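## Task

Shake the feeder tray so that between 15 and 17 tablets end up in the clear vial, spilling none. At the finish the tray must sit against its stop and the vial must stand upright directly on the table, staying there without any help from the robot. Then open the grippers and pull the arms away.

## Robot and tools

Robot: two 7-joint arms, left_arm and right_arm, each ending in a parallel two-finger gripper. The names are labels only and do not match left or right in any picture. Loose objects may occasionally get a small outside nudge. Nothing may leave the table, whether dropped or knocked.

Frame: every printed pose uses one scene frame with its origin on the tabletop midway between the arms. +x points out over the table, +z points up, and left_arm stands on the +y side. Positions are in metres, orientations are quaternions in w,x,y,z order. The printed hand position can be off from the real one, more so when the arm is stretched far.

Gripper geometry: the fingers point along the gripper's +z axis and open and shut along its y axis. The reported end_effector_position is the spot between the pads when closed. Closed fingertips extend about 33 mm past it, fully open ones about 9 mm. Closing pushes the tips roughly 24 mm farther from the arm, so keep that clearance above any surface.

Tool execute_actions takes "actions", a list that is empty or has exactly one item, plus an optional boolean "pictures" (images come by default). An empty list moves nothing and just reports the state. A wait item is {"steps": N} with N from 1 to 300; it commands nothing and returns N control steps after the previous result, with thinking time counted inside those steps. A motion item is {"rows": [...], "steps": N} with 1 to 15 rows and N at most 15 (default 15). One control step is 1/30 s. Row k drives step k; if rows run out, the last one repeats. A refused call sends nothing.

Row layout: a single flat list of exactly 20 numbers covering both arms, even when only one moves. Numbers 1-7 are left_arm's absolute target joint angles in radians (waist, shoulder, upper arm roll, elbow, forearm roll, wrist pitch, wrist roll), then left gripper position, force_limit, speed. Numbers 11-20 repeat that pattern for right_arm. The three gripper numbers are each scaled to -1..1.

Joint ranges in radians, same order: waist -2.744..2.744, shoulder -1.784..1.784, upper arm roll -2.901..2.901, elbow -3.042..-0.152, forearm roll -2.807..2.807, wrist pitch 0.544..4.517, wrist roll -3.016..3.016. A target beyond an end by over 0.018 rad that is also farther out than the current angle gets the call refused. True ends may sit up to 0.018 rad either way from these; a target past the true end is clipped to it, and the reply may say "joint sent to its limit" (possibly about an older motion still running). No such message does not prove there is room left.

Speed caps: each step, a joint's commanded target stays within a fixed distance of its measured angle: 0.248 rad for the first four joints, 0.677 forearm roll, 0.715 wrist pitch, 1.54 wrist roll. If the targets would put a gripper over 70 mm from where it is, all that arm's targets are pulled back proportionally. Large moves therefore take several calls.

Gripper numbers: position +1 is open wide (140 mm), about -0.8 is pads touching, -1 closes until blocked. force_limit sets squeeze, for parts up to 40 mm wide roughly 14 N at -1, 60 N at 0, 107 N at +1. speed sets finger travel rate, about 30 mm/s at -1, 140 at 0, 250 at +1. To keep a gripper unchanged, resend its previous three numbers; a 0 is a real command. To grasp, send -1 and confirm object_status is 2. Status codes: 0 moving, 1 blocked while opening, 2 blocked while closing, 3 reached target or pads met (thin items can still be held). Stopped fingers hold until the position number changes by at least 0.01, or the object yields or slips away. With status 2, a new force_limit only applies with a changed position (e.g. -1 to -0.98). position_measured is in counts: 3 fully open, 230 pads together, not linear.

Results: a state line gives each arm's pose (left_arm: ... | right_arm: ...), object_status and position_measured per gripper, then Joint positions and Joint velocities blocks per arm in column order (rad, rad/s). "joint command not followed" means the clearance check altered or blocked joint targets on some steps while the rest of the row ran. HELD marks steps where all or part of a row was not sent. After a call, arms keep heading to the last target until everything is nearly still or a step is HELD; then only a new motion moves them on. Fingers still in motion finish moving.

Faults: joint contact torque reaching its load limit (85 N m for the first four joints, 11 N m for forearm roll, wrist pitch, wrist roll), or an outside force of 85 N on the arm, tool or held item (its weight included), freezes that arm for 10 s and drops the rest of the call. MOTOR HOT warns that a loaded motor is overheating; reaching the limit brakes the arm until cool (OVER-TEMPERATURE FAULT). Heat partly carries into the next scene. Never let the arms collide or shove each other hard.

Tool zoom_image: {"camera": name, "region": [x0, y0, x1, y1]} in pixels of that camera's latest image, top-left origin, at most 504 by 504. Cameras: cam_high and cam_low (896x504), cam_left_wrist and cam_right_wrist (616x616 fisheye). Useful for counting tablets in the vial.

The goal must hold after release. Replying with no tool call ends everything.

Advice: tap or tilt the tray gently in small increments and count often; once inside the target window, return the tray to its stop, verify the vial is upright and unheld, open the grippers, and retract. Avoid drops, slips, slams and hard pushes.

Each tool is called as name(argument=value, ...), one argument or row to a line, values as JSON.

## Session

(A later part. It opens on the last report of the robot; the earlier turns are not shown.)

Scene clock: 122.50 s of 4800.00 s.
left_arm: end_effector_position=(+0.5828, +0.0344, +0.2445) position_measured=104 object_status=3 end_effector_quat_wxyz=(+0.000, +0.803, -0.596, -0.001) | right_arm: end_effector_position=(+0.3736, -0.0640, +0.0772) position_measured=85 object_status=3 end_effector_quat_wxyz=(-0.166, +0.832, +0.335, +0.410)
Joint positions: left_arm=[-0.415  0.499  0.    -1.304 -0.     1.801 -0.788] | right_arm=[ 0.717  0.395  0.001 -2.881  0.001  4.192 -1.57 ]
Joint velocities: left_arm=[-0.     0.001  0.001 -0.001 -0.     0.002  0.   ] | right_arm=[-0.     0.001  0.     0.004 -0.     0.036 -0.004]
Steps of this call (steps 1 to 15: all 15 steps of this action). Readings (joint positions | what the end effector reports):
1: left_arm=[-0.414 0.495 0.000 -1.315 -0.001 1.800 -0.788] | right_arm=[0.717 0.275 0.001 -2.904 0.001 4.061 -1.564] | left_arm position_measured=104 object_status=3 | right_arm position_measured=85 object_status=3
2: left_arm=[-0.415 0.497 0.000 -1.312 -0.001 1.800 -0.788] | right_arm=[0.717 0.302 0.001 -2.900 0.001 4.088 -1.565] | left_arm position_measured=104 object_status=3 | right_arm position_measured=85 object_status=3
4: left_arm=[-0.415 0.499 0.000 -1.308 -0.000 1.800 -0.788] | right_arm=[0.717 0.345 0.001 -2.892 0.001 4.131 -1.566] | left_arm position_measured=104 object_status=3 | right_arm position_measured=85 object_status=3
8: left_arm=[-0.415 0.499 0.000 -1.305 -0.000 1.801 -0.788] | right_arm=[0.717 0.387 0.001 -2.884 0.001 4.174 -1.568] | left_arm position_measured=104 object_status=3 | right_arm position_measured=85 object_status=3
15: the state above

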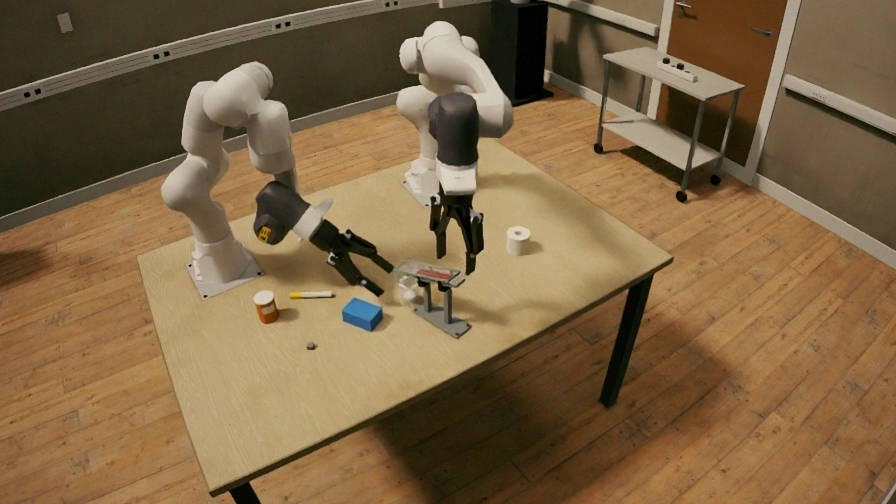

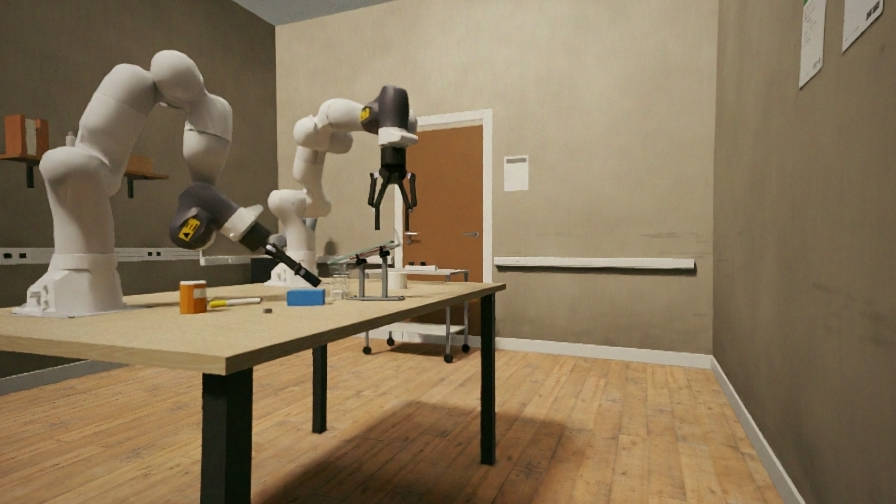

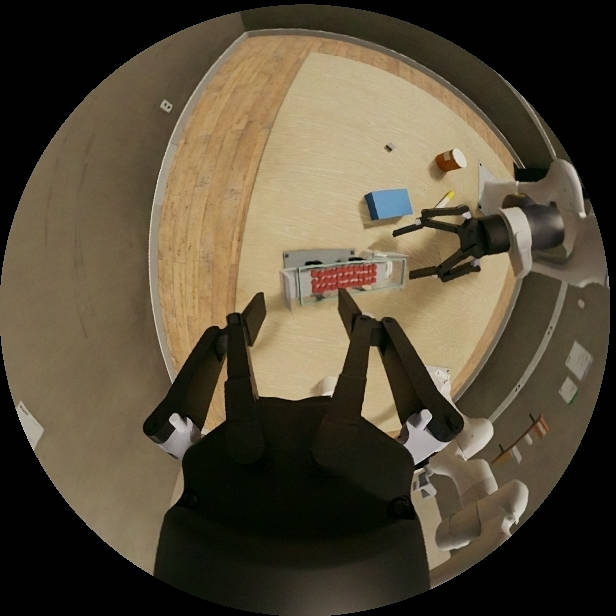

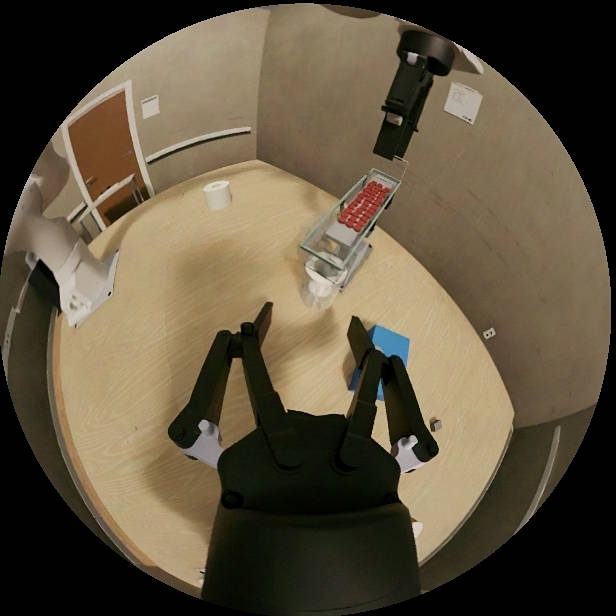

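execute_actions(
  actions=[
    {"rows": [
[-0.4168,0.5005,0,-1.3022,0,1.810,-0.800,-0.2,-1,0, 0.716,0.3974,0,-2.8785,0,4.1846,-1.575,0.35,-0.6,-0.3],
[-0.4173,0.5025,0,-1.3015,0,1.818,-0.802,-0.2,-1,0, 0.7145,0.4000,0,-2.8741,0,4.1797,-1.575,0.35,-0.6,-0.3],
[-0.418,0.5055,0,-1.3005,0,1.825,-0.802,-0.2,-1,0, 0.7125,0.4044,0,-2.8668,0,4.1738,-1.575,0.35,-0.6,-0.3],
[-0.4188,0.509,0,-1.2992,0,1.827,-0.802,-0.2,-1,0, 0.710,0.4103,0,-2.8568,0,4.1672,-1.575,0.35,-0.6,-0.3],
[-0.4197,0.5125,0,-1.2978,0,1.827,-0.802,-0.2,-1,0, 0.7075,0.4177,0,-2.8445,0,4.1601,-1.575,0.35,-0.6,-0.3],
[-0.4206,0.516,0,-1.2964,0,1.826,-0.800,-0.2,-1,0, 0.705,0.4263,0,-2.83,0,4.1527,-1.575,0.35,-0.6,-0.3],
[-0.4214,0.519,0,-1.2952,0,1.823,-0.798,-0.2,-1,0, 0.703,0.4359,0,-2.8138,0,4.145,-1.575,0.35,-0.6,-0.3],
[-0.422,0.5212,0,-1.2943,0,1.821,-0.797,-0.2,-1,0, 0.7015,0.4464,0,-2.7962,0,4.1373,-1.575,0.35,-0.6,-0.3],
[-0.4224,0.5225,0,-1.2937,0,1.8195,-0.797,-0.2,-1,0, 0.7005,0.4575,0,-2.7777,0,4.1299,-1.575,0.35,-0.6,-0.3],
[-0.4225,0.523,0,-1.2935,0,1.8195,-0.797,-0.2,-1,0, 0.700,0.4688,0,-2.7588,0,4.1228,-1.575,0.35,-0.6,-0.3],
[-0.4225,0.523,0,-1.2935,0,1.8195,-0.797,-0.2,-1,0, 0.700,0.4800,0,-2.7398,0,4.1162,-1.575,0.35,-0.6,-0.3],
[-0.4225,0.523,0,-1.2935,0,1.8195,-0.797,-0.2,-1,0, 0.700,0.4911,0,-2.7213,0,4.1103,-1.575,0.35,-0.6,-0.3],
[-0.4225,0.523,0,-1.2935,0,1.8195,-0.797,-0.2,-1,0, 0.700,0.5016,0,-2.7037,0,4.1054,-1.575,0.35,-0.6,-0.3],
[-0.4225,0.523,0,-1.2935,0,1.8195,-0.797,-0.2,-1,0, 0.700,0.5112,0,-2.6875,0,4.1013,-1.575,0.35,-0.6,-0.3],
[-0.4225,0.523,0,-1.2935,0,1.8195,-0.797,-0.2,-1,0, 0.700,0.5198,0,-2.673,0,4.0984,-1.575,0.35,-0.6,-0.3]
], "steps": 15},
  ],
  pictures=false,
)

execute_actions(
  actions=[
    {"rows": [
[-0.4225,0.523,0,-1.2935,0,1.8195,-0.797,-0.278,-1,-0.6, 0.700,0.5272,0,-2.6607,0,4.0966,-1.575,0.35,-0.6,-0.3],
[-0.4225,0.523,0,-1.2935,0,1.8195,-0.797,-0.278,-1,-0.6, 0.700,0.5331,0,-2.6507,0,4.096,-1.575,0.35,-0.6,-0.3],
[-0.4225,0.523,-0.001,-1.2945,-0.001,1.817,-0.796,-0.278,-1,-0.6, 0.700,0.5375,0,-2.6434,0,4.096,-1.575,0.35,-0.6,-0.3],
[-0.4225,0.523,-0.001,-1.2955,-0.0015,1.815,-0.795,-0.278,-1,-0.6, 0.700,0.5401,0,-2.639,0,4.096,-1.575,0.35,-0.6,-0.3],
[-0.4225,0.523,-0.001,-1.296,-0.002,1.814,-0.794,-0.278,-1,-0.6, 0.700,0.541,0,-2.6375,0,4.096,-1.575,0.35,-0.6,-0.3]
], "steps": 6},
  ],
  pictures=false,
)

execute_actions(
  actions=[
    {"rows": [[-0.4225,0.523,-0.001,-1.296,-0.002,1.814,-0.794,-0.3095,-1,-0.6, 0.700,0.541,0,-2.6375,0,4.096,-1.575,0.35,-0.6,-0.3]], "steps": 4},
  ],
  pictures=false,
)

execute_actions(
  actions=[
    {"rows": [[-0.4225,0.523,-0.001,-1.296,-0.002,1.814,-0.794,-0.341,-1,-0.6, 0.700,0.541,0,-2.6375,0,4.096,-1.575,0.35,-0.6,-0.3]], "steps": 4},
  ],
  pictures=false,
)

execute_actions(
  actions=[
    {"rows": [[-0.4225,0.523,-0.001,-1.296,-0.002,1.814,-0.794,-0.373,-1,-0.6, 0.700,0.541,0,-2.6375,0,4.096,-1.575,0.35,-0.6,-0.3]], "steps": 4},
  ],
  pictures=false,
)

execute_actions(
  actions=[
    {"rows": [[-0.4225,0.523,-0.001,-1.296,-0.002,1.814,-0.794,-0.405,-1,-0.6, 0.700,0.541,0,-2.6375,0,4.096,-1.575,0.35,-0.6,-0.3]], "steps": 4},
  ],
  pictures=false,
)

execute_actions(
  actions=[
    {"rows": [[-0.4225,0.523,-0.001,-1.296,-0.002,1.814,-0.794,-0.4365,-1,-0.6, 0.700,0.541,0,-2.6375,0,4.096,-1.575,0.35,-0.6,-0.3]], "steps": 4},
  ],
  pictures=false,
)

execute_actions(
  actions=[
    {"rows": [[-0.4225,0.523,-0.001,-1.296,-0.002,1.814,-0.794,-0.468,-1,-0.6, 0.700,0.541,0,-2.6375,0,4.096,-1.575,0.35,-0.6,-0.3]], "steps": 4},
  ],
  pictures=false,
)

execute_actions(
  actions=[
    {"rows": [[-0.4225,0.523,-0.001,-1.296,-0.002,1.814,-0.794,-0.5,-1,-0.6, 0.700,0.541,0,-2.6375,0,4.096,-1.575,0.35,-0.6,-0.3]], "steps": 4},
  ],
  pictures=false,
)

execute_actions(
  actions=[
    {"rows": [[-0.4225,0.523,-0.001,-1.296,-0.002,1.814,-0.794,-0.278,-1,-0.5, 0.700,0.541,0,-2.6375,0,4.096,-1.575,0.35,-0.6,-0.3]], "steps": 12},
  ],
)

zoom_image(
  camera="cam_right_wrist",
  region=[240, 230, 400, 390],
)

zoom_image(
  camera="cam_low",
  region=[290, 240, 370, 310],
)

zoom_image(
  camera="cam_left_wrist",
  region=[260, 230, 430, 340],
)

zoom_image(
  camera="cam_low",
  region=[360, 195, 425, 260],
)

Scene clock: 215.97 s of 4800.00 s.
left_arm: end_effector_position=(+0.5855, +0.0283, +0.2327) position_measured=154 object_status=3 end_effector_quat_wxyz=(+0.000, +0.803, -0.596, -0.001) | right_arm: end_effector_position=(+0.4182, -0.0338, +0.0598) position_measured=85 object_status=3 end_effector_quat_wxyz=(-0.163, +0.834, +0.329, +0.413)
Joint positions: left_arm=[-0.421  0.523  0.    -1.296 -0.     1.817 -0.792] | right_arm=[ 0.702  0.497  0.001 -2.709  0.001  4.125 -1.572]
Joint velocities: left_arm=[-0.001 -0.001 -0.001  0.005  0.    -0.001 -0.   ] | right_arm=[-0.003  0.279  0.001  0.47  -0.001 -0.151  0.001]
Steps of this call (steps 1 to 15: the robot went on to your last target; steps 16 to 90: nothing new was sent; then 89.97 s passed at rest; steps 91 to 105: all 15 steps of this action). Readings (joint positions | what the end effector reports):
91: left_arm=[-0.415 0.499 0.000 -1.304 -0.000 1.802 -0.788] | right_arm=[0.718 0.395 0.001 -2.880 0.001 4.196 -1.572] | left_arm position_measured=104 object_status=0 | right_arm position_measured=85 object_status=3
92: left_arm=[-0.416 0.499 0.000 -1.304 -0.000 1.805 -0.789] | right_arm=[0.717 0.396 0.001 -2.879 0.001 4.194 -1.572] | left_arm position_measured=110 object_status=0 | right_arm position_measured=85 object_status=3
94: left_arm=[-0.416 0.501 0.000 -1.302 -0.000 1.811 -0.791] | right_arm=[0.715 0.400 0.001 -2.871 0.001 4.187 -1.572] | left_arm position_measured=125 object_status=0 | right_arm position_measured=85 object_status=3
98: left_arm=[-0.419 0.512 0.000 -1.297 -0.000 1.817 -0.792] | right_arm=[0.707 0.426 0.001 -2.829 0.001 4.167 -1.572] | left_arm position_measured=153 object_status=0 | right_arm position_measured=85 object_status=3
105: the state above

Scene clock: 216.17 s of 4800.00 s.
left_arm: end_effector_position=(+0.5857, +0.0282, +0.2330) position_measured=164 object_status=0 end_effector_quat_wxyz=(+0.000, +0.803, -0.596, -0.001) | right_arm: end_effector_position=(+0.4323, -0.0208, +0.0550) position_measured=85 object_status=3 end_effector_quat_wxyz=(-0.164, +0.832, +0.328, +0.415)
Joint positions: left_arm=[-0.421  0.523  0.    -1.296 -0.     1.817 -0.792] | right_arm=[ 0.701  0.534  0.001 -2.647  0.001  4.107 -1.572]
Joint velocities: left_arm=[-0.     0.001  0.001 -0.     0.002 -0.001 -0.   ] | right_arm=[-0.     0.068 -0.001  0.113  0.001 -0.048  0.002]
Steps of this call (steps 1 to 6: all 6 steps of this action). Readings (joint positions | what the end effector reports):
1: left_arm=[-0.421 0.523 0.000 -1.296 -0.000 1.817 -0.792] | right_arm=[0.702 0.506 0.001 -2.693 0.001 4.121 -1.572] | left_arm position_measured=154 object_status=0 | right_arm position_measured=85 object_status=3
2: left_arm=[-0.421 0.523 0.000 -1.296 -0.000 1.817 -0.792] | right_arm=[0.702 0.514 0.001 -2.680 0.001 4.117 -1.572] | left_arm position_measured=158 object_status=0 | right_arm position_measured=85 object_status=3
4: left_arm=[-0.421 0.523 0.000 -1.296 -0.000 1.817 -0.792] | right_arm=[0.702 0.527 0.001 -2.659 0.001 4.111 -1.572] | left_arm position_measured=164 object_status=0 | right_arm position_measured=85 object_status=3
6: the state above

Scene clock: 216.30 s of 4800.00 s.
left_arm: end_effector_position=(+0.5856, +0.0283, +0.2330) position_measured=168 object_status=0 end_effector_quat_wxyz=(+0.000, +0.803, -0.596, -0.001) | right_arm: end_effector_position=(+0.4335, -0.0197, +0.0537) position_measured=85 object_status=3 end_effector_quat_wxyz=(-0.164, +0.833, +0.329, +0.415)
Joint positions: left_arm=[-0.421  0.523  0.    -1.296 -0.     1.817 -0.792] | right_arm=[ 0.701  0.538  0.001 -2.64   0.001  4.102 -1.572]
Joint velocities: left_arm=[ 0.001 -0.001  0.     0.001  0.001 -0.001 -0.   ] | right_arm=[-0.001  0.011  0.     0.018  0.001 -0.021 -0.001]
Steps of this call (steps 1 to 4: all 4 steps of this action). Readings (joint positions | what the end effector reports):
1: left_arm=[-0.421 0.523 0.000 -1.296 -0.000 1.817 -0.792] | right_arm=[0.701 0.535 0.001 -2.644 0.001 4.105 -1.572] | left_arm position_measured=164 object_status=0 | right_arm position_measured=85 object_status=3
2: left_arm=[-0.421 0.523 0.000 -1.296 -0.000 1.817 -0.792] | right_arm=[0.701 0.537 0.001 -2.642 0.001 4.104 -1.572] | left_arm position_measured=167 object_status=0 | right_arm position_measured=85 object_status=3
4: the state above

Scene clock: 216.43 s of 4800.00 s.
left_arm: end_effector_position=(+0.5856, +0.0283, +0.2330) position_measured=172 object_status=0 end_effector_quat_wxyz=(+0.000, +0.803, -0.596, -0.001) | right_arm: end_effector_position=(+0.4336, -0.0196, +0.0531) position_measured=85 object_status=3 end_effector_quat_wxyz=(-0.163, +0.833, +0.329, +0.414)
Joint positions: left_arm=[-0.421  0.523  0.    -1.296 -0.     1.817 -0.792] | right_arm=[ 0.701  0.538  0.001 -2.639  0.001  4.1   -1.572]
Joint velocities: left_arm=[ 0.001 -0.001 -0.001  0.     0.     0.     0.   ] | right_arm=[-0.001  0.    -0.     0.003 -0.    -0.009 -0.   ]
Steps of this call (steps 1 to 4: all 4 steps of this action). Readings (joint positions | what the end effector reports):
1: left_arm=[-0.421 0.523 0.000 -1.296 -0.000 1.817 -0.792] | right_arm=[0.701 0.538 0.001 -2.640 0.001 4.102 -1.572] | left_arm position_measured=168 object_status=0 | right_arm position_measured=85 object_status=3
2: left_arm=[-0.421 0.523 0.000 -1.296 -0.000 1.817 -0.792] | right_arm=[0.701 0.538 0.001 -2.640 0.001 4.101 -1.572] | left_arm position_measured=171 object_status=0 | right_arm position_measured=85 object_status=3
4: the state above

Scene clock: 216.57 s of 4800.00 s.
left_arm: end_effector_position=(+0.5856, +0.0283, +0.2330) position_measured=176 object_status=0 end_effector_quat_wxyz=(+0.000, +0.803, -0.596, -0.001) | right_arm: end_effector_position=(+0.4336, -0.0196, +0.0529) position_measured=85 object_status=3 end_effector_quat_wxyz=(-0.163, +0.833, +0.329, +0.414)
Joint positions: left_arm=[-0.421  0.523  0.    -1.296 -0.     1.817 -0.792] | right_arm=[ 0.701  0.538  0.001 -2.639  0.001  4.099 -1.572]
Joint velocities: left_arm=[-0.002 -0.     0.002  0.     0.001 -0.    -0.   ] | right_arm=[ 0.001 -0.001 -0.001 -0.001 -0.001 -0.004 -0.001]
Steps of this call (steps 1 to 4: all 4 steps of this action). Readings (joint positions | what the end effector reports):
1: left_arm=[-0.421 0.523 0.000 -1.296 -0.000 1.817 -0.792] | right_arm=[0.701 0.538 0.001 -2.639 0.001 4.100 -1.572] | left_arm position_measured=172 object_status=0 | right_arm position_measured=85 object_status=3
2: left_arm=[-0.421 0.523 0.000 -1.296 -0.000 1.817 -0.792] | right_arm=[0.701 0.538 0.001 -2.639 0.001 4.100 -1.572] | left_arm position_measured=175 object_status=0 | right_arm position_measured=85 object_status=3
4: the state above

Scene clock: 216.70 s of 4800.00 s.
left_arm: end_effector_position=(+0.5856, +0.0283, +0.2330) position_measured=180 object_status=0 end_effector_quat_wxyz=(+0.000, +0.803, -0.596, -0.001) | right_arm: end_effector_position=(+0.4336, -0.0197, +0.0527) position_measured=85 object_status=3 end_effector_quat_wxyz=(-0.163, +0.833, +0.329, +0.414)
Joint positions: left_arm=[-0.421  0.523  0.    -1.296 -0.     1.817 -0.792] | right_arm=[ 0.701  0.539  0.001 -2.639  0.001  4.099 -1.572]
Joint velocities: left_arm=[-0.001  0.001 -0.     0.     0.001 -0.    -0.   ] | right_arm=[ 0.002  0.    -0.001  0.001 -0.    -0.002 -0.   ]
Steps of this call (steps 1 to 4: all 4 steps of this action). Readings (joint positions | what the end effector reports):
1: left_arm=[-0.421 0.523 0.000 -1.296 -0.000 1.817 -0.792] | right_arm=[0.701 0.539 0.001 -2.639 0.001 4.099 -1.572] | left_arm position_measured=176 object_status=0 | right_arm position_measured=85 object_status=3
2: left_arm=[-0.421 0.523 0.000 -1.296 -0.000 1.817 -0.792] | right_arm=[0.701 0.539 0.001 -2.639 0.001 4.099 -1.572] | left_arm position_measured=179 object_status=0 | right_arm position_measured=85 object_status=3
4: the state above

Scene clock: 216.83 s of 4800.00 s.
left_arm: end_effector_position=(+0.5856, +0.0283, +0.2330) position_measured=184 object_status=0 end_effector_quat_wxyz=(+0.000, +0.803, -0.596, -0.001) | right_arm: end_effector_position=(+0.4336, -0.0197, +0.0527) position_measured=85 object_status=3 end_effector_quat_wxyz=(-0.163, +0.833, +0.329, +0.414)
Joint positions: left_arm=[-0.421  0.523  0.    -1.296 -0.     1.817 -0.792] | right_arm=[ 0.701  0.539  0.001 -2.639  0.001  4.099 -1.572]
Joint velocities: left_arm=[-0.001  0.001 -0.001  0.     0.001  0.     0.001] | right_arm=[-0.     0.    -0.    -0.     0.    -0.002 -0.   ]
Steps of this call (steps 1 to 4: all 4 steps of this action). Readings (joint positions | what the end effector reports):
1: left_arm=[-0.421 0.523 0.000 -1.296 -0.000 1.817 -0.792] | right_arm=[0.701 0.539 0.001 -2.639 0.001 4.099 -1.572] | left_arm position_measured=180 object_status=0 | right_arm position_measured=85 object_status=3
2: left_arm=[-0.421 0.523 0.000 -1.296 -0.000 1.817 -0.792] | right_arm=[0.701 0.539 0.001 -2.639 0.001 4.099 -1.572] | left_arm position_measured=183 object_status=0 | right_arm position_measured=85 object_status=3
4: the state above

Scene clock: 216.97 s of 4800.00 s.
left_arm: end_effector_position=(+0.5857, +0.0283, +0.2330) position_measured=188 object_status=0 end_effector_quat_wxyz=(+0.000, +0.803, -0.596, -0.001) | right_arm: end_effector_position=(+0.4336, -0.0197, +0.0527) position_measured=85 object_status=3 end_effector_quat_wxyz=(-0.163, +0.833, +0.329, +0.414)
Joint positions: left_arm=[-0.421  0.523  0.    -1.296 -0.     1.817 -0.792] | right_arm=[ 0.701  0.539  0.001 -2.639  0.001  4.099 -1.572]
Joint velocities: left_arm=[-0.001  0.001  0.001  0.    -0.     0.    -0.001] | right_arm=[-0.001 -0.001  0.    -0.    -0.001 -0.    -0.001]
Steps of this call (steps 1 to 4: all 4 steps of this action). Readings (joint positions | what the end effector reports):
1: left_arm=[-0.421 0.523 0.000 -1.296 -0.000 1.817 -0.792] | right_arm=[0.701 0.539 0.001 -2.639 0.001 4.099 -1.572] | left_arm position_measured=184 object_status=0 | right_arm position_measured=85 object_status=3
2: left_arm=[-0.421 0.523 0.000 -1.296 -0.000 1.817 -0.792] | right_arm=[0.701 0.539 0.001 -2.639 0.001 4.099 -1.572] | left_arm position_measured=187 object_status=0 | right_arm position_measured=85 object_status=3
4: the state above

Scene clock: 217.10 s of 4800.00 s.
left_arm: end_effector_position=(+0.5857, +0.0283, +0.2330) position_measured=192 object_status=0 end_effector_quat_wxyz=(+0.000, +0.803, -0.596, -0.001) | right_arm: end_effector_position=(+0.4336, -0.0197, +0.0527) position_measured=85 object_status=3 end_effector_quat_wxyz=(-0.163, +0.833, +0.329, +0.414)
Joint positions: left_arm=[-0.421  0.523  0.    -1.296 -0.     1.817 -0.792] | right_arm=[ 0.701  0.539  0.001 -2.639  0.001  4.099 -1.572]
Joint velocities: left_arm=[ 0.    -0.001 -0.001 -0.     0.001 -0.001  0.   ] | right_arm=[ 0.002 -0.001  0.001  0.001 -0.    -0.001  0.   ]
Steps of this call (steps 1 to 4: all 4 steps of this action). Readings (joint positions | what the end effector reports):
1: left_arm=[-0.421 0.523 0.000 -1.296 -0.000 1.817 -0.792] | right_arm=[0.701 0.539 0.001 -2.639 0.001 4.099 -1.572] | left_arm position_measured=188 object_status=0 | right_arm position_measured=85 object_status=3
2: left_arm=[-0.421 0.523 0.000 -1.296 -0.000 1.817 -0.792] | right_arm=[0.701 0.539 0.001 -2.639 0.001 4.099 -1.572] | left_arm position_measured=191 object_status=0 | right_arm position_measured=85 object_status=3
4: the state above

Scene clock: 217.50 s of 4800.00 s.
left_arm: end_effector_position=(+0.5857, +0.0283, +0.2330) position_measured=164 object_status=0 end_effector_quat_wxyz=(+0.000, +0.803, -0.596, -0.001) | right_arm: end_effector_position=(+0.4336, -0.0197, +0.0526) position_measured=85 object_status=3 end_effector_quat_wxyz=(-0.163, +0.833, +0.329, +0.414)
Joint positions: left_arm=[-0.421  0.523  0.    -1.295 -0.     1.817 -0.792] | right_arm=[ 0.701  0.539  0.001 -2.639  0.001  4.099 -1.572]
Joint velocities: left_arm=[ 0.001 -0.    -0.001 -0.     0.    -0.001  0.001] | right_arm=[ 0.001  0.001  0.001 -0.    -0.    -0.001 -0.002]
Steps of this call (steps 1 to 12: all 12 steps of this action). Readings (joint positions | what the end effector reports):
1: left_arm=[-0.421 0.523 0.000 -1.296 -0.000 1.817 -0.792] | right_arm=[0.701 0.539 0.001 -2.639 0.001 4.099 -1.572] | left_arm position_measured=192 object_status=0 | right_arm position_measured=85 object_status=3
2: left_arm=[-0.421 0.523 0.000 -1.295 -0.000 1.817 -0.792] | right_arm=[0.701 0.539 0.001 -2.639 0.001 4.099 -1.572] | left_arm position_measured=188 object_status=0 | right_arm position_measured=85 object_status=3
4: left_arm=[-0.421 0.523 0.000 -1.295 -0.000 1.817 -0.792] | right_arm=[0.701 0.539 0.001 -2.639 0.001 4.099 -1.572] | left_arm position_measured=179 object_status=0 | right_arm position_measured=85 object_status=3
8: left_arm=[-0.421 0.523 0.000 -1.295 -0.000 1.817 -0.792] | right_arm=[0.701 0.539 0.001 -2.639 0.001 4.099 -1.572] | left_arm position_measured=164 object_status=0 | right_arm position_measured=85 object_status=3
12: the state above

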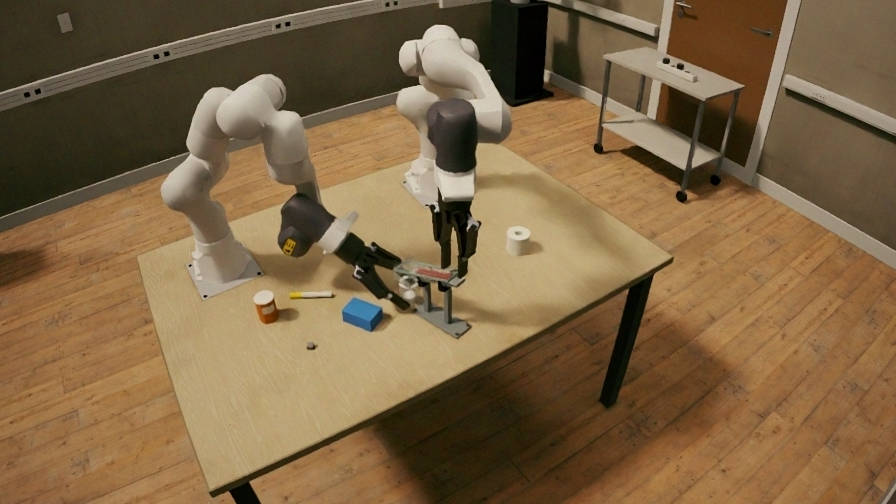

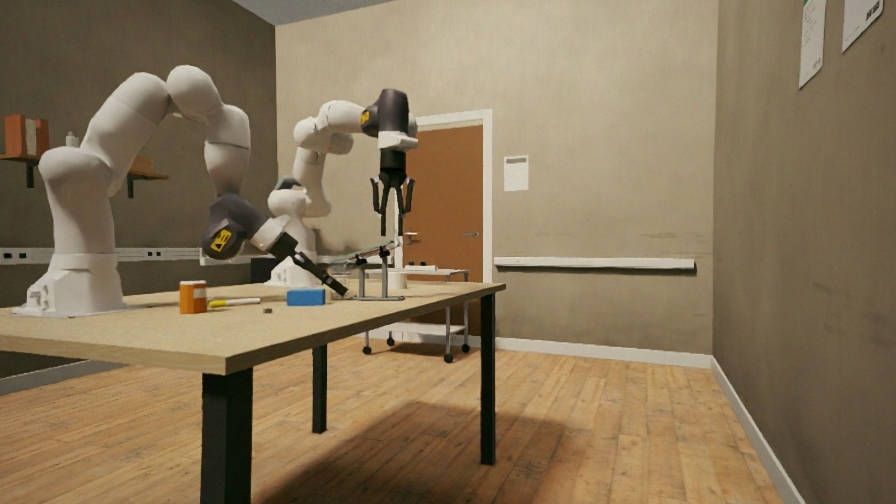

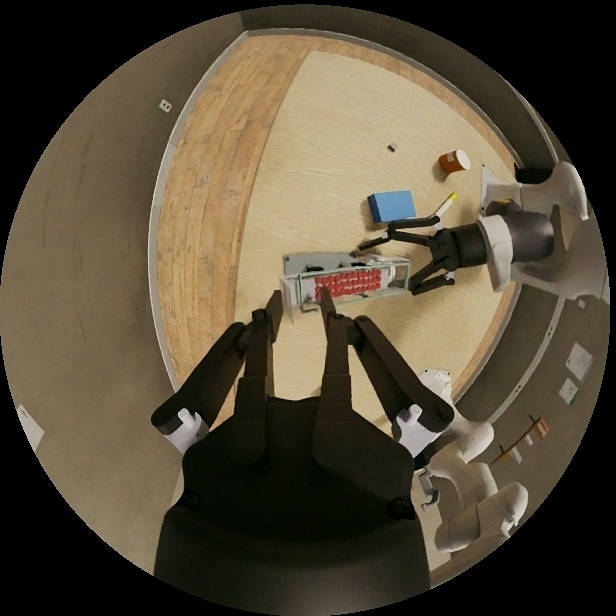

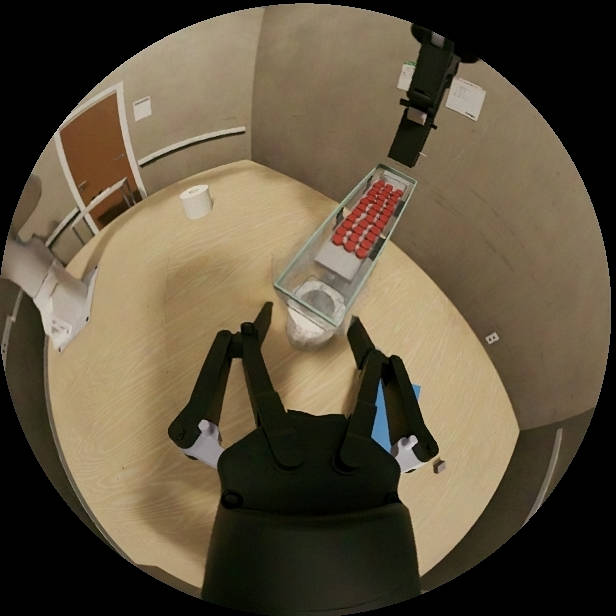

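Region (240, 230, 400, 390) of cam_right_wrist's 616x616 image, scaled by 3.150, with more detail than that image has.

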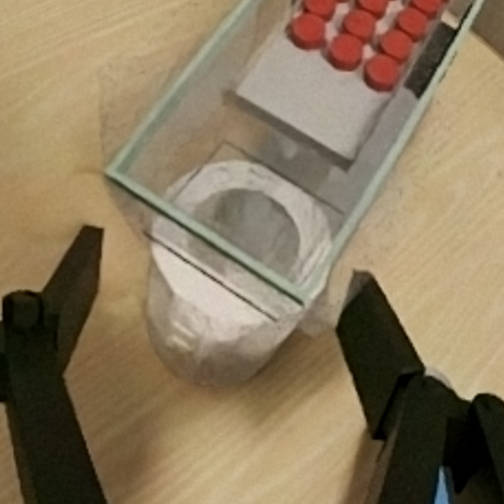

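Region (290, 240, 370, 310) of cam_low's 896x504 image, scaled by 6.300, with more detail than that image has; it fills the top 441 rows of this view, and the rest is white.

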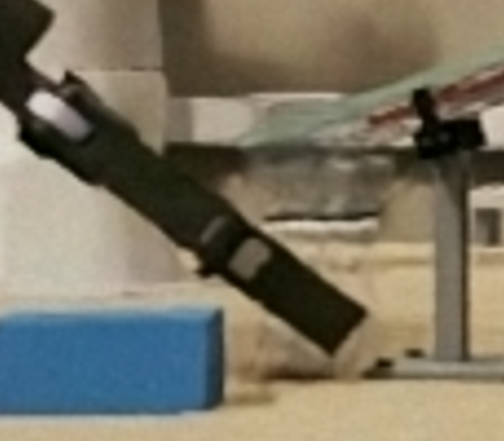

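Region (260, 230, 430, 340) of cam_left_wrist's 616x616 image, scaled by 2.965, with more detail than that image has; it fills the top 326 rows of this view, and the rest is white.

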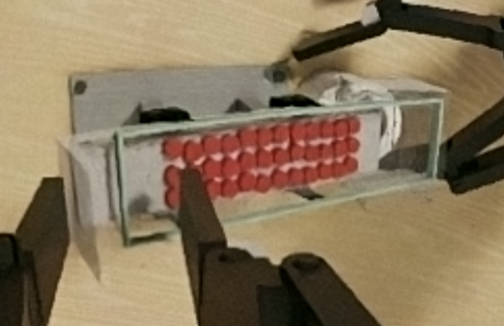

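Region (360, 195, 425, 260) of cam_low's 896x504 image, scaled by 7.754, with more detail than that image has.

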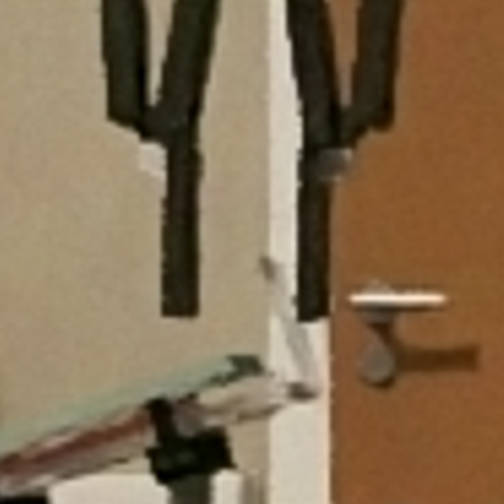

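execute_actions(
  actions=[
    {"rows": [
[-0.4225,0.523,-0.001,-1.296,-0.002,1.814,-0.794,-0.468,-1,-0.6, 0.6985,0.541,0,-2.6375,0,4.096,-1.575,-0.03,-0.6,0.3],
[-0.4225,0.523,-0.001,-1.296,-0.002,1.814,-0.794,-0.468,-1,-0.6, 0.6965,0.541,0,-2.6375,0,4.096,-1.575,-0.03,-0.6,0.3],
[-0.4225,0.523,-0.001,-1.296,-0.002,1.814,-0.794,-0.468,-1,-0.6, 0.695,0.541,0,-2.6375,0,4.096,-1.575,-0.03,-0.6,0.3]
], "steps": 8},
  ],
  pictures=false,
)

execute_actions(
  actions=[
    {"rows": [[-0.4225,0.523,-0.001,-1.296,-0.002,1.814,-0.794,-0.5,-1,-0.6, 0.695,0.541,0,-2.6375,0,4.096,-1.575,-1,-0.6,-0.7]], "steps": 4},
  ],
  pictures=false,
)

execute_actions(
  actions=[
    {"rows": [[-0.4225,0.523,-0.001,-1.296,-0.002,1.814,-0.794,-0.532,-1,-0.6, 0.695,0.541,0,-2.6375,0,4.096,-1.575,-1,-0.6,-0.7]], "steps": 4},
  ],
  pictures=false,
)

execute_actions(
  actions=[
    {"rows": [[-0.4225,0.523,-0.001,-1.296,-0.002,1.814,-0.794,-0.5635,-1,-0.6, 0.695,0.541,0,-2.6375,0,4.096,-1.575,-1,-0.6,-0.7]], "steps": 4},
  ],
  pictures=false,
)

execute_actions(
  actions=[
    {"rows": [
[-0.4225,0.523,-0.001,-1.296,-0.002,1.814,-0.794,-0.595,-1,-0.6, 0.695,0.541,0,-2.6375,0,4.0947,-1.575,-1,-0.6,-0.7],
[-0.4225,0.523,-0.001,-1.296,-0.002,1.814,-0.794,-0.595,-1,-0.6, 0.695,0.541,0,-2.637,0,4.0934,-1.575,-1,-0.6,-0.7],
[-0.4225,0.523,-0.001,-1.296,-0.002,1.814,-0.794,-0.595,-1,-0.6, 0.695,0.541,0,-2.6362,0,4.0921,-1.575,-1,-0.6,-0.7],
[-0.4225,0.523,-0.001,-1.296,-0.002,1.814,-0.794,-0.595,-1,-0.6, 0.695,0.541,0,-2.6352,0,4.0908,-1.575,-1,-0.6,-0.7]
], "steps": 4},
  ],
  pictures=false,
)

execute_actions(
  actions=[
    {"rows": [
[-0.4225,0.523,-0.001,-1.296,-0.002,1.814,-0.794,-0.341,-1,1, 0.695,0.541,0,-2.6342,0,4.0895,-1.575,-1,-0.6,-0.7],
[-0.4225,0.523,-0.001,-1.296,-0.002,1.814,-0.794,-0.341,-1,1, 0.695,0.5412,0,-2.6332,0,4.0882,-1.575,-1,-0.6,-0.7],
[-0.4225,0.523,-0.001,-1.296,-0.002,1.814,-0.794,-0.341,-1,1, 0.695,0.5413,0,-2.6321,0,4.0869,-1.575,-1,-0.6,-0.7],
[-0.4225,0.523,-0.001,-1.296,-0.002,1.814,-0.794,-0.341,-1,1, 0.695,0.5414,0,-2.631,0,4.0858,-1.575,-1,-0.6,-0.7],
[-0.4225,0.523,-0.001,-1.296,-0.002,1.814,-0.794,-0.341,-1,1, 0.695,0.5415,0,-2.63,0,4.085,-1.575,-1,-0.6,-0.7],
[-0.4225,0.523,-0.001,-1.296,-0.002,1.814,-0.794,-0.341,-1,1, 0.695,0.5415,0,-2.629,0,4.085,-1.575,-1,-0.6,-0.7],
[-0.4225,0.523,-0.001,-1.296,-0.002,1.814,-0.794,-0.341,-1,1, 0.695,0.5415,0,-2.6283,0,4.0855,-1.575,-1,-0.6,-0.7],
[-0.4225,0.523,-0.001,-1.296,-0.002,1.814,-0.794,-0.341,-1,1, 0.695,0.5415,0,-2.628,0,4.086,-1.575,-1,-0.6,-0.7],
[-0.4225,0.523,-0.001,-1.296,-0.002,1.814,-0.794,-0.341,-1,1, 0.695,0.5415,0,-2.628,0,4.0865,-1.575,-1,-0.6,-0.7],
[-0.4225,0.523,-0.001,-1.296,-0.002,1.814,-0.794,-0.341,-1,1, 0.695,0.5415,0,-2.628,0,4.087,-1.575,-1,-0.6,-0.7]
], "steps": 15},
  ],
)

zoom_image(
  camera="cam_right_wrist",
  region=[240, 230, 400, 390],
)

zoom_image(
  camera="cam_right_wrist",
  region=[290, 150, 430, 300],
)

zoom_image(
  camera="cam_low",
  region=[290, 240, 370, 310],
)

zoom_image(
  camera="cam_left_wrist",
  region=[260, 230, 430, 340],
)

Scene clock: 243.50 s of 4800.00 s.
left_arm: end_effector_position=(+0.5856, +0.0283, +0.2330) position_measured=188 object_status=0 end_effector_quat_wxyz=(+0.000, +0.803, -0.596, -0.001) | right_arm: end_effector_position=(+0.4356, -0.0217, +0.0525) position_measured=132 object_status=0 end_effector_quat_wxyz=(-0.162, +0.834, +0.327, +0.414)
Joint positions: left_arm=[-0.421  0.523  0.    -1.295 -0.     1.817 -0.792] | right_arm=[ 0.697  0.539  0.001 -2.639  0.001  4.098 -1.572]
Joint velocities: left_arm=[-0.    -0.     0.001 -0.001  0.001 -0.001  0.002] | right_arm=[-0.003  0.001 -0.001 -0.    -0.    -0.    -0.   ]
Steps of this call (steps 1 to 15: the robot went on to your last target; steps 16 to 90: nothing new was sent; then 22.73 s passed at rest; steps 91 to 98: all 8 steps of this action). Readings (joint positions | what the end effector reports):
91: left_arm=[-0.421 0.523 0.000 -1.295 -0.000 1.816 -0.792] | right_arm=[0.701 0.539 0.001 -2.639 0.001 4.099 -1.572] | left_arm position_measured=164 object_status=0 | right_arm position_measured=85 object_status=0
92: left_arm=[-0.421 0.523 0.000 -1.295 -0.000 1.816 -0.792] | right_arm=[0.700 0.539 0.001 -2.639 0.001 4.098 -1.572] | left_arm position_measured=167 object_status=0 | right_arm position_measured=93 object_status=0
94: left_arm=[-0.421 0.523 0.000 -1.295 -0.000 1.816 -0.792] | right_arm=[0.698 0.539 0.001 -2.639 0.001 4.098 -1.572] | left_arm position_measured=175 object_status=0 | right_arm position_measured=112 object_status=0
98: the state above

Scene clock: 243.63 s of 4800.00 s.
left_arm: end_effector_position=(+0.5857, +0.0283, +0.2330) position_measured=192 object_status=0 end_effector_quat_wxyz=(+0.000, +0.803, -0.596, -0.001) | right_arm: end_effector_position=(+0.4356, -0.0218, +0.0525) position_measured=142 object_status=0 end_effector_quat_wxyz=(-0.162, +0.834, +0.327, +0.414)
Joint positions: left_arm=[-0.421  0.523  0.    -1.295 -0.     1.817 -0.792] | right_arm=[ 0.697  0.539  0.001 -2.639  0.001  4.098 -1.572]
Joint velocities: left_arm=[ 0.002 -0.001 -0.001 -0.    -0.     0.     0.001] | right_arm=[-0.001 -0.001 -0.    -0.    -0.    -0.001  0.   ]
Steps of this call (steps 1 to 4: all 4 steps of this action). Readings (joint positions | what the end effector reports):
1: left_arm=[-0.421 0.523 0.000 -1.295 -0.000 1.817 -0.792] | right_arm=[0.697 0.539 0.001 -2.639 0.001 4.098 -1.572] | left_arm position_measured=188 object_status=0 | right_arm position_measured=132 object_status=0
2: left_arm=[-0.421 0.523 0.000 -1.295 -0.000 1.817 -0.792] | right_arm=[0.697 0.539 0.001 -2.639 0.001 4.098 -1.572] | left_arm position_measured=191 object_status=0 | right_arm position_measured=135 object_status=0
4: the state above

Scene clock: 243.77 s of 4800.00 s.
left_arm: end_effector_position=(+0.5857, +0.0284, +0.2331) position_measured=196 object_status=0 end_effector_quat_wxyz=(+0.000, +0.803, -0.596, -0.001) | right_arm: end_effector_position=(+0.4357, -0.0217, +0.0526) position_measured=149 object_status=0 end_effector_quat_wxyz=(-0.162, +0.834, +0.327, +0.414)
Joint positions: left_arm=[-0.421  0.523  0.    -1.295 -0.     1.817 -0.792] | right_arm=[ 0.697  0.539  0.001 -2.638  0.001  4.098 -1.572]
Joint velocities: left_arm=[ 0.001  0.001  0.    -0.001  0.001 -0.    -0.002] | right_arm=[-0.    -0.    -0.001 -0.001 -0.    -0.001  0.001]
Steps of this call (steps 1 to 4: all 4 steps of this action). Readings (joint positions | what the end effector reports):
1: left_arm=[-0.421 0.523 0.000 -1.295 -0.000 1.817 -0.792] | right_arm=[0.697 0.539 0.001 -2.639 0.001 4.098 -1.572] | left_arm position_measured=192 object_status=0 | right_arm position_measured=145 object_status=0
2: left_arm=[-0.421 0.523 0.000 -1.295 -0.000 1.817 -0.792] | right_arm=[0.697 0.539 0.001 -2.638 0.001 4.098 -1.572] | left_arm position_measured=195 object_status=0 | right_arm position_measured=149 object_status=0
4: the state above

Scene clock: 243.90 s of 4800.00 s.
left_arm: end_effector_position=(+0.5858, +0.0284, +0.2331) position_measured=200 object_status=0 end_effector_quat_wxyz=(+0.000, +0.803, -0.596, -0.001) | right_arm: end_effector_position=(+0.4357, -0.0217, +0.0526) position_measured=149 object_status=2 end_effector_quat_wxyz=(-0.162, +0.834, +0.327, +0.414)
Joint positions: left_arm=[-0.421  0.523  0.    -1.295 -0.     1.817 -0.792] | right_arm=[ 0.697  0.539  0.001 -2.638  0.001  4.098 -1.572]
Joint velocities: left_arm=[-0.001 -0.001 -0.001 -0.001 -0.002 -0.    -0.   ] | right_arm=[ 0.    -0.001 -0.    -0.002 -0.001  0.001  0.001]
Steps of this call (steps 1 to 4: all 4 steps of this action). Readings (joint positions | what the end effector reports):
1: left_arm=[-0.421 0.523 0.000 -1.295 -0.000 1.817 -0.792] | right_arm=[0.697 0.539 0.001 -2.638 0.001 4.098 -1.572] | left_arm position_measured=196 object_status=0 | right_arm position_measured=149 object_status=0
2: left_arm=[-0.421 0.523 0.000 -1.295 -0.000 1.817 -0.792] | right_arm=[0.697 0.539 0.001 -2.638 0.001 4.098 -1.572] | left_arm position_measured=199 object_status=0 | right_arm position_measured=149 object_status=0
4: the state above

Scene clock: 244.03 s of 4800.00 s.
left_arm: end_effector_position=(+0.5859, +0.0284, +0.2331) position_measured=204 object_status=0 end_effector_quat_wxyz=(-0.000, +0.803, -0.596, -0.000) | right_arm: end_effector_position=(+0.4359, -0.0215, +0.0526) position_measured=149 object_status=2 end_effector_quat_wxyz=(-0.162, +0.834, +0.327, +0.414)
Joint positions: left_arm=[-0.421  0.523  0.    -1.295 -0.     1.817 -0.792] | right_arm=[ 0.697  0.539  0.001 -2.638  0.001  4.098 -1.572]
Joint velocities: left_arm=[ 0.001 -0.    -0.001  0.     0.     0.     0.001] | right_arm=[-0.     0.001 -0.002  0.016  0.    -0.018 -0.001]
Steps of this call (steps 1 to 4: all 4 steps of this action). Readings (joint positions | what the end effector reports):
1: left_arm=[-0.421 0.523 0.000 -1.295 -0.000 1.817 -0.792] | right_arm=[0.697 0.539 0.001 -2.638 0.001 4.098 -1.572] | left_arm position_measured=200 object_status=0 | right_arm position_measured=149 object_status=2
2: left_arm=[-0.421 0.523 0.000 -1.295 -0.000 1.817 -0.792] | right_arm=[0.697 0.539 0.001 -2.638 0.001 4.098 -1.572] | left_arm position_measured=203 object_status=0 | right_arm position_measured=149 object_status=2
4: the state above

Scene clock: 244.53 s of 4800.00 s.
left_arm: end_effector_position=(+0.5857, +0.0284, +0.2330) position_measured=172 object_status=3 end_effector_quat_wxyz=(+0.000, +0.803, -0.596, -0.001) | right_arm: end_effector_position=(+0.4380, -0.0197, +0.0527) position_measured=149 object_status=2 end_effector_quat_wxyz=(-0.162, +0.834, +0.327, +0.413)
Joint positions: left_arm=[-0.421  0.523  0.    -1.295 -0.     1.817 -0.792] | right_arm=[ 0.696  0.539  0.001 -2.63   0.001  4.09  -1.572]
Joint velocities: left_arm=[ 0.001  0.    -0.001 -0.    -0.     0.     0.   ] | right_arm=[-0.     0.001 -0.     0.     0.     0.     0.001]
Steps of this call (steps 1 to 15: all 15 steps of this action). Readings (joint positions | what the end effector reports):
1: left_arm=[-0.421 0.523 0.000 -1.295 -0.000 1.817 -0.792] | right_arm=[0.697 0.539 0.001 -2.637 0.001 4.097 -1.572] | left_arm position_measured=204 object_status=0 | right_arm position_measured=149 object_status=2
2: left_arm=[-0.421 0.523 0.000 -1.295 -0.000 1.817 -0.792] | right_arm=[0.697 0.539 0.001 -2.636 0.001 4.096 -1.572] | left_arm position_measured=193 object_status=0 | right_arm position_measured=149 object_status=2
4: left_arm=[-0.421 0.523 0.000 -1.295 -0.000 1.817 -0.792] | right_arm=[0.697 0.539 0.001 -2.635 0.001 4.094 -1.572] | left_arm position_measured=173 object_status=0 | right_arm position_measured=149 object_status=2
8: left_arm=[-0.421 0.523 0.000 -1.295 -0.000 1.817 -0.792] | right_arm=[0.697 0.539 0.001 -2.631 0.001 4.091 -1.572] | left_arm position_measured=172 object_status=0 | right_arm position_measured=149 object_status=2
15: the state above

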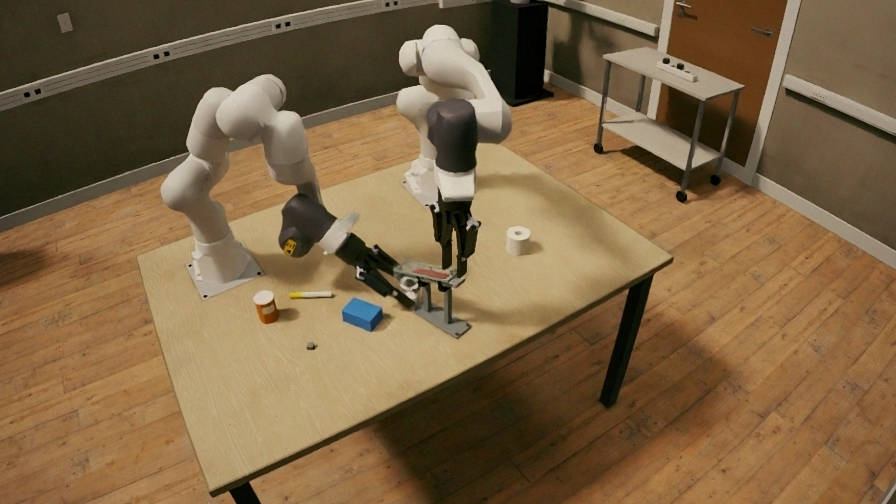

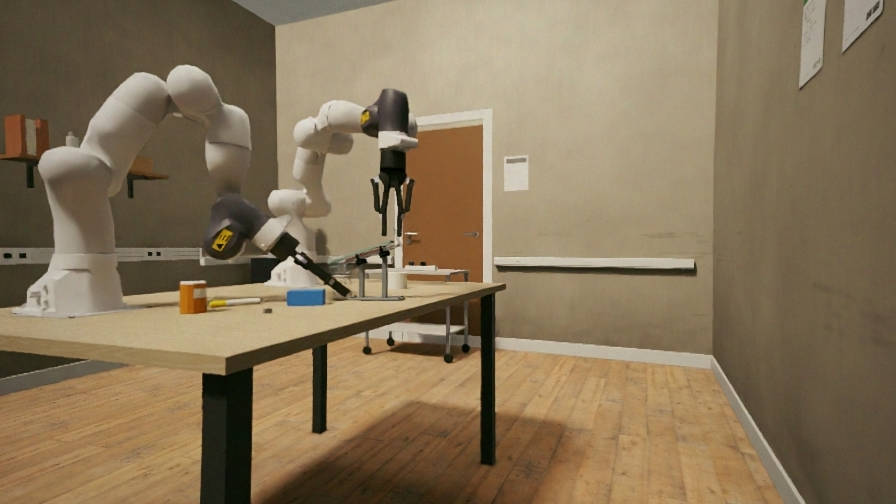

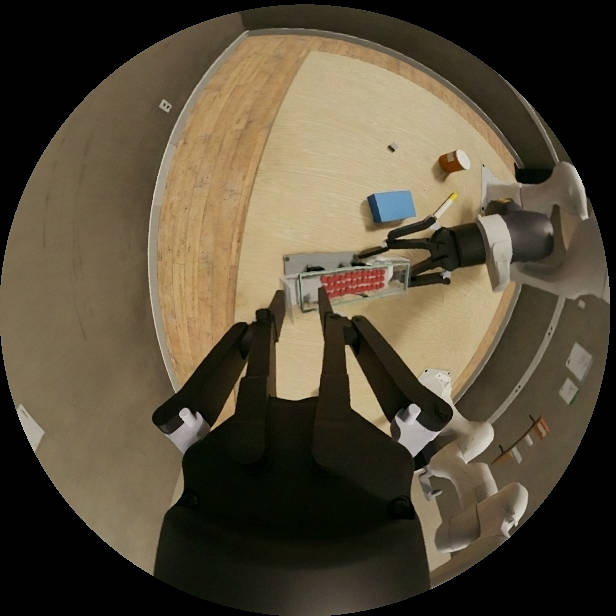

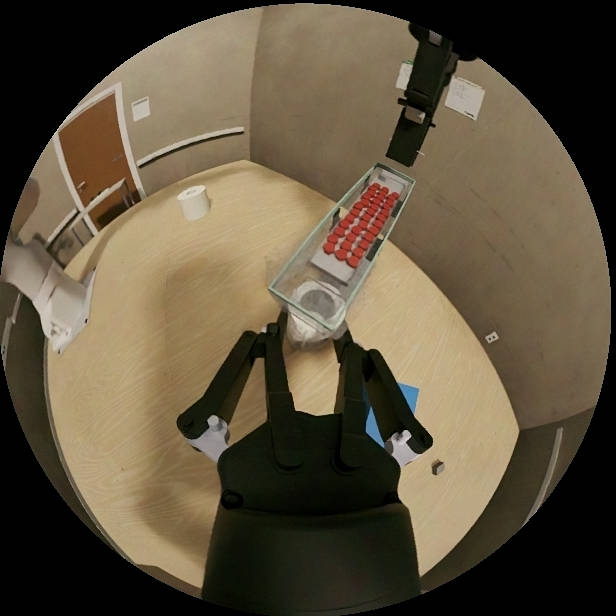

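Region (240, 230, 400, 390) of cam_right_wrist's 616x616 image, scaled by 3.150, with more detail than that image has.

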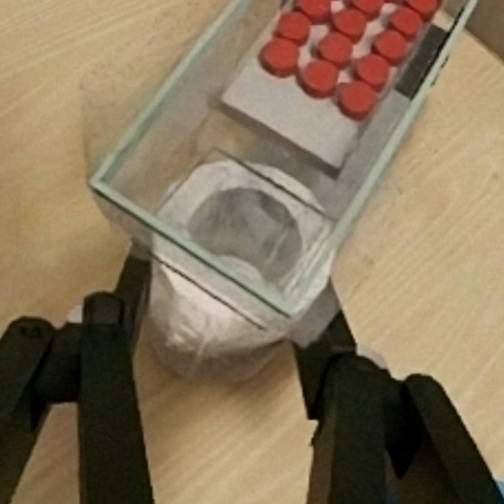

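Region (290, 150, 430, 300) of cam_right_wrist's 616x616 image, scaled by 3.360, with more detail than that image has; it fills the left 470 columns of this view, and the rest is white.

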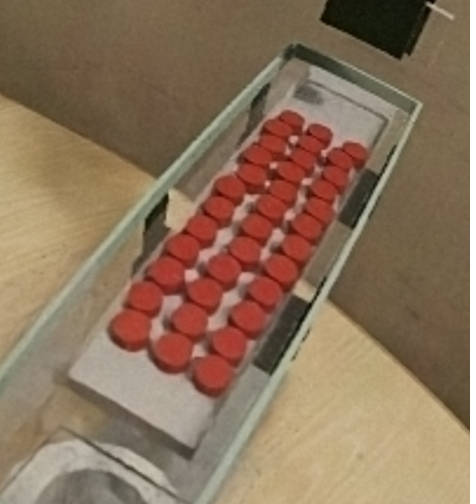

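Region (290, 240, 370, 310) of cam_low's 896x504 image, scaled by 6.300, with more detail than that image has; it fills the top 441 rows of this view, and the rest is white.

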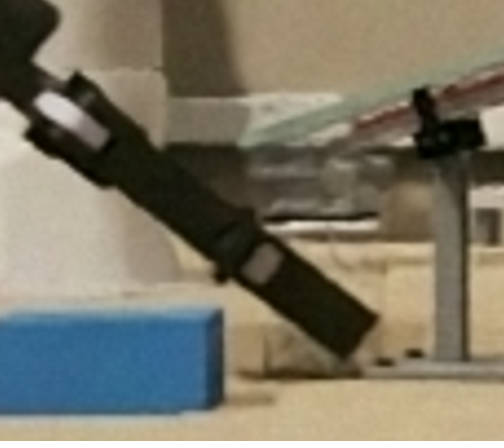

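Region (260, 230, 430, 340) of cam_left_wrist's 616x616 image, scaled by 2.965, with more detail than that image has; it fills the top 326 rows of this view, and the rest is white.

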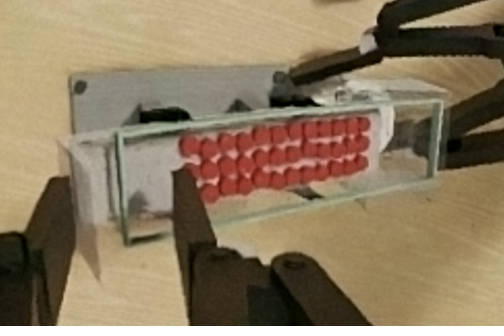

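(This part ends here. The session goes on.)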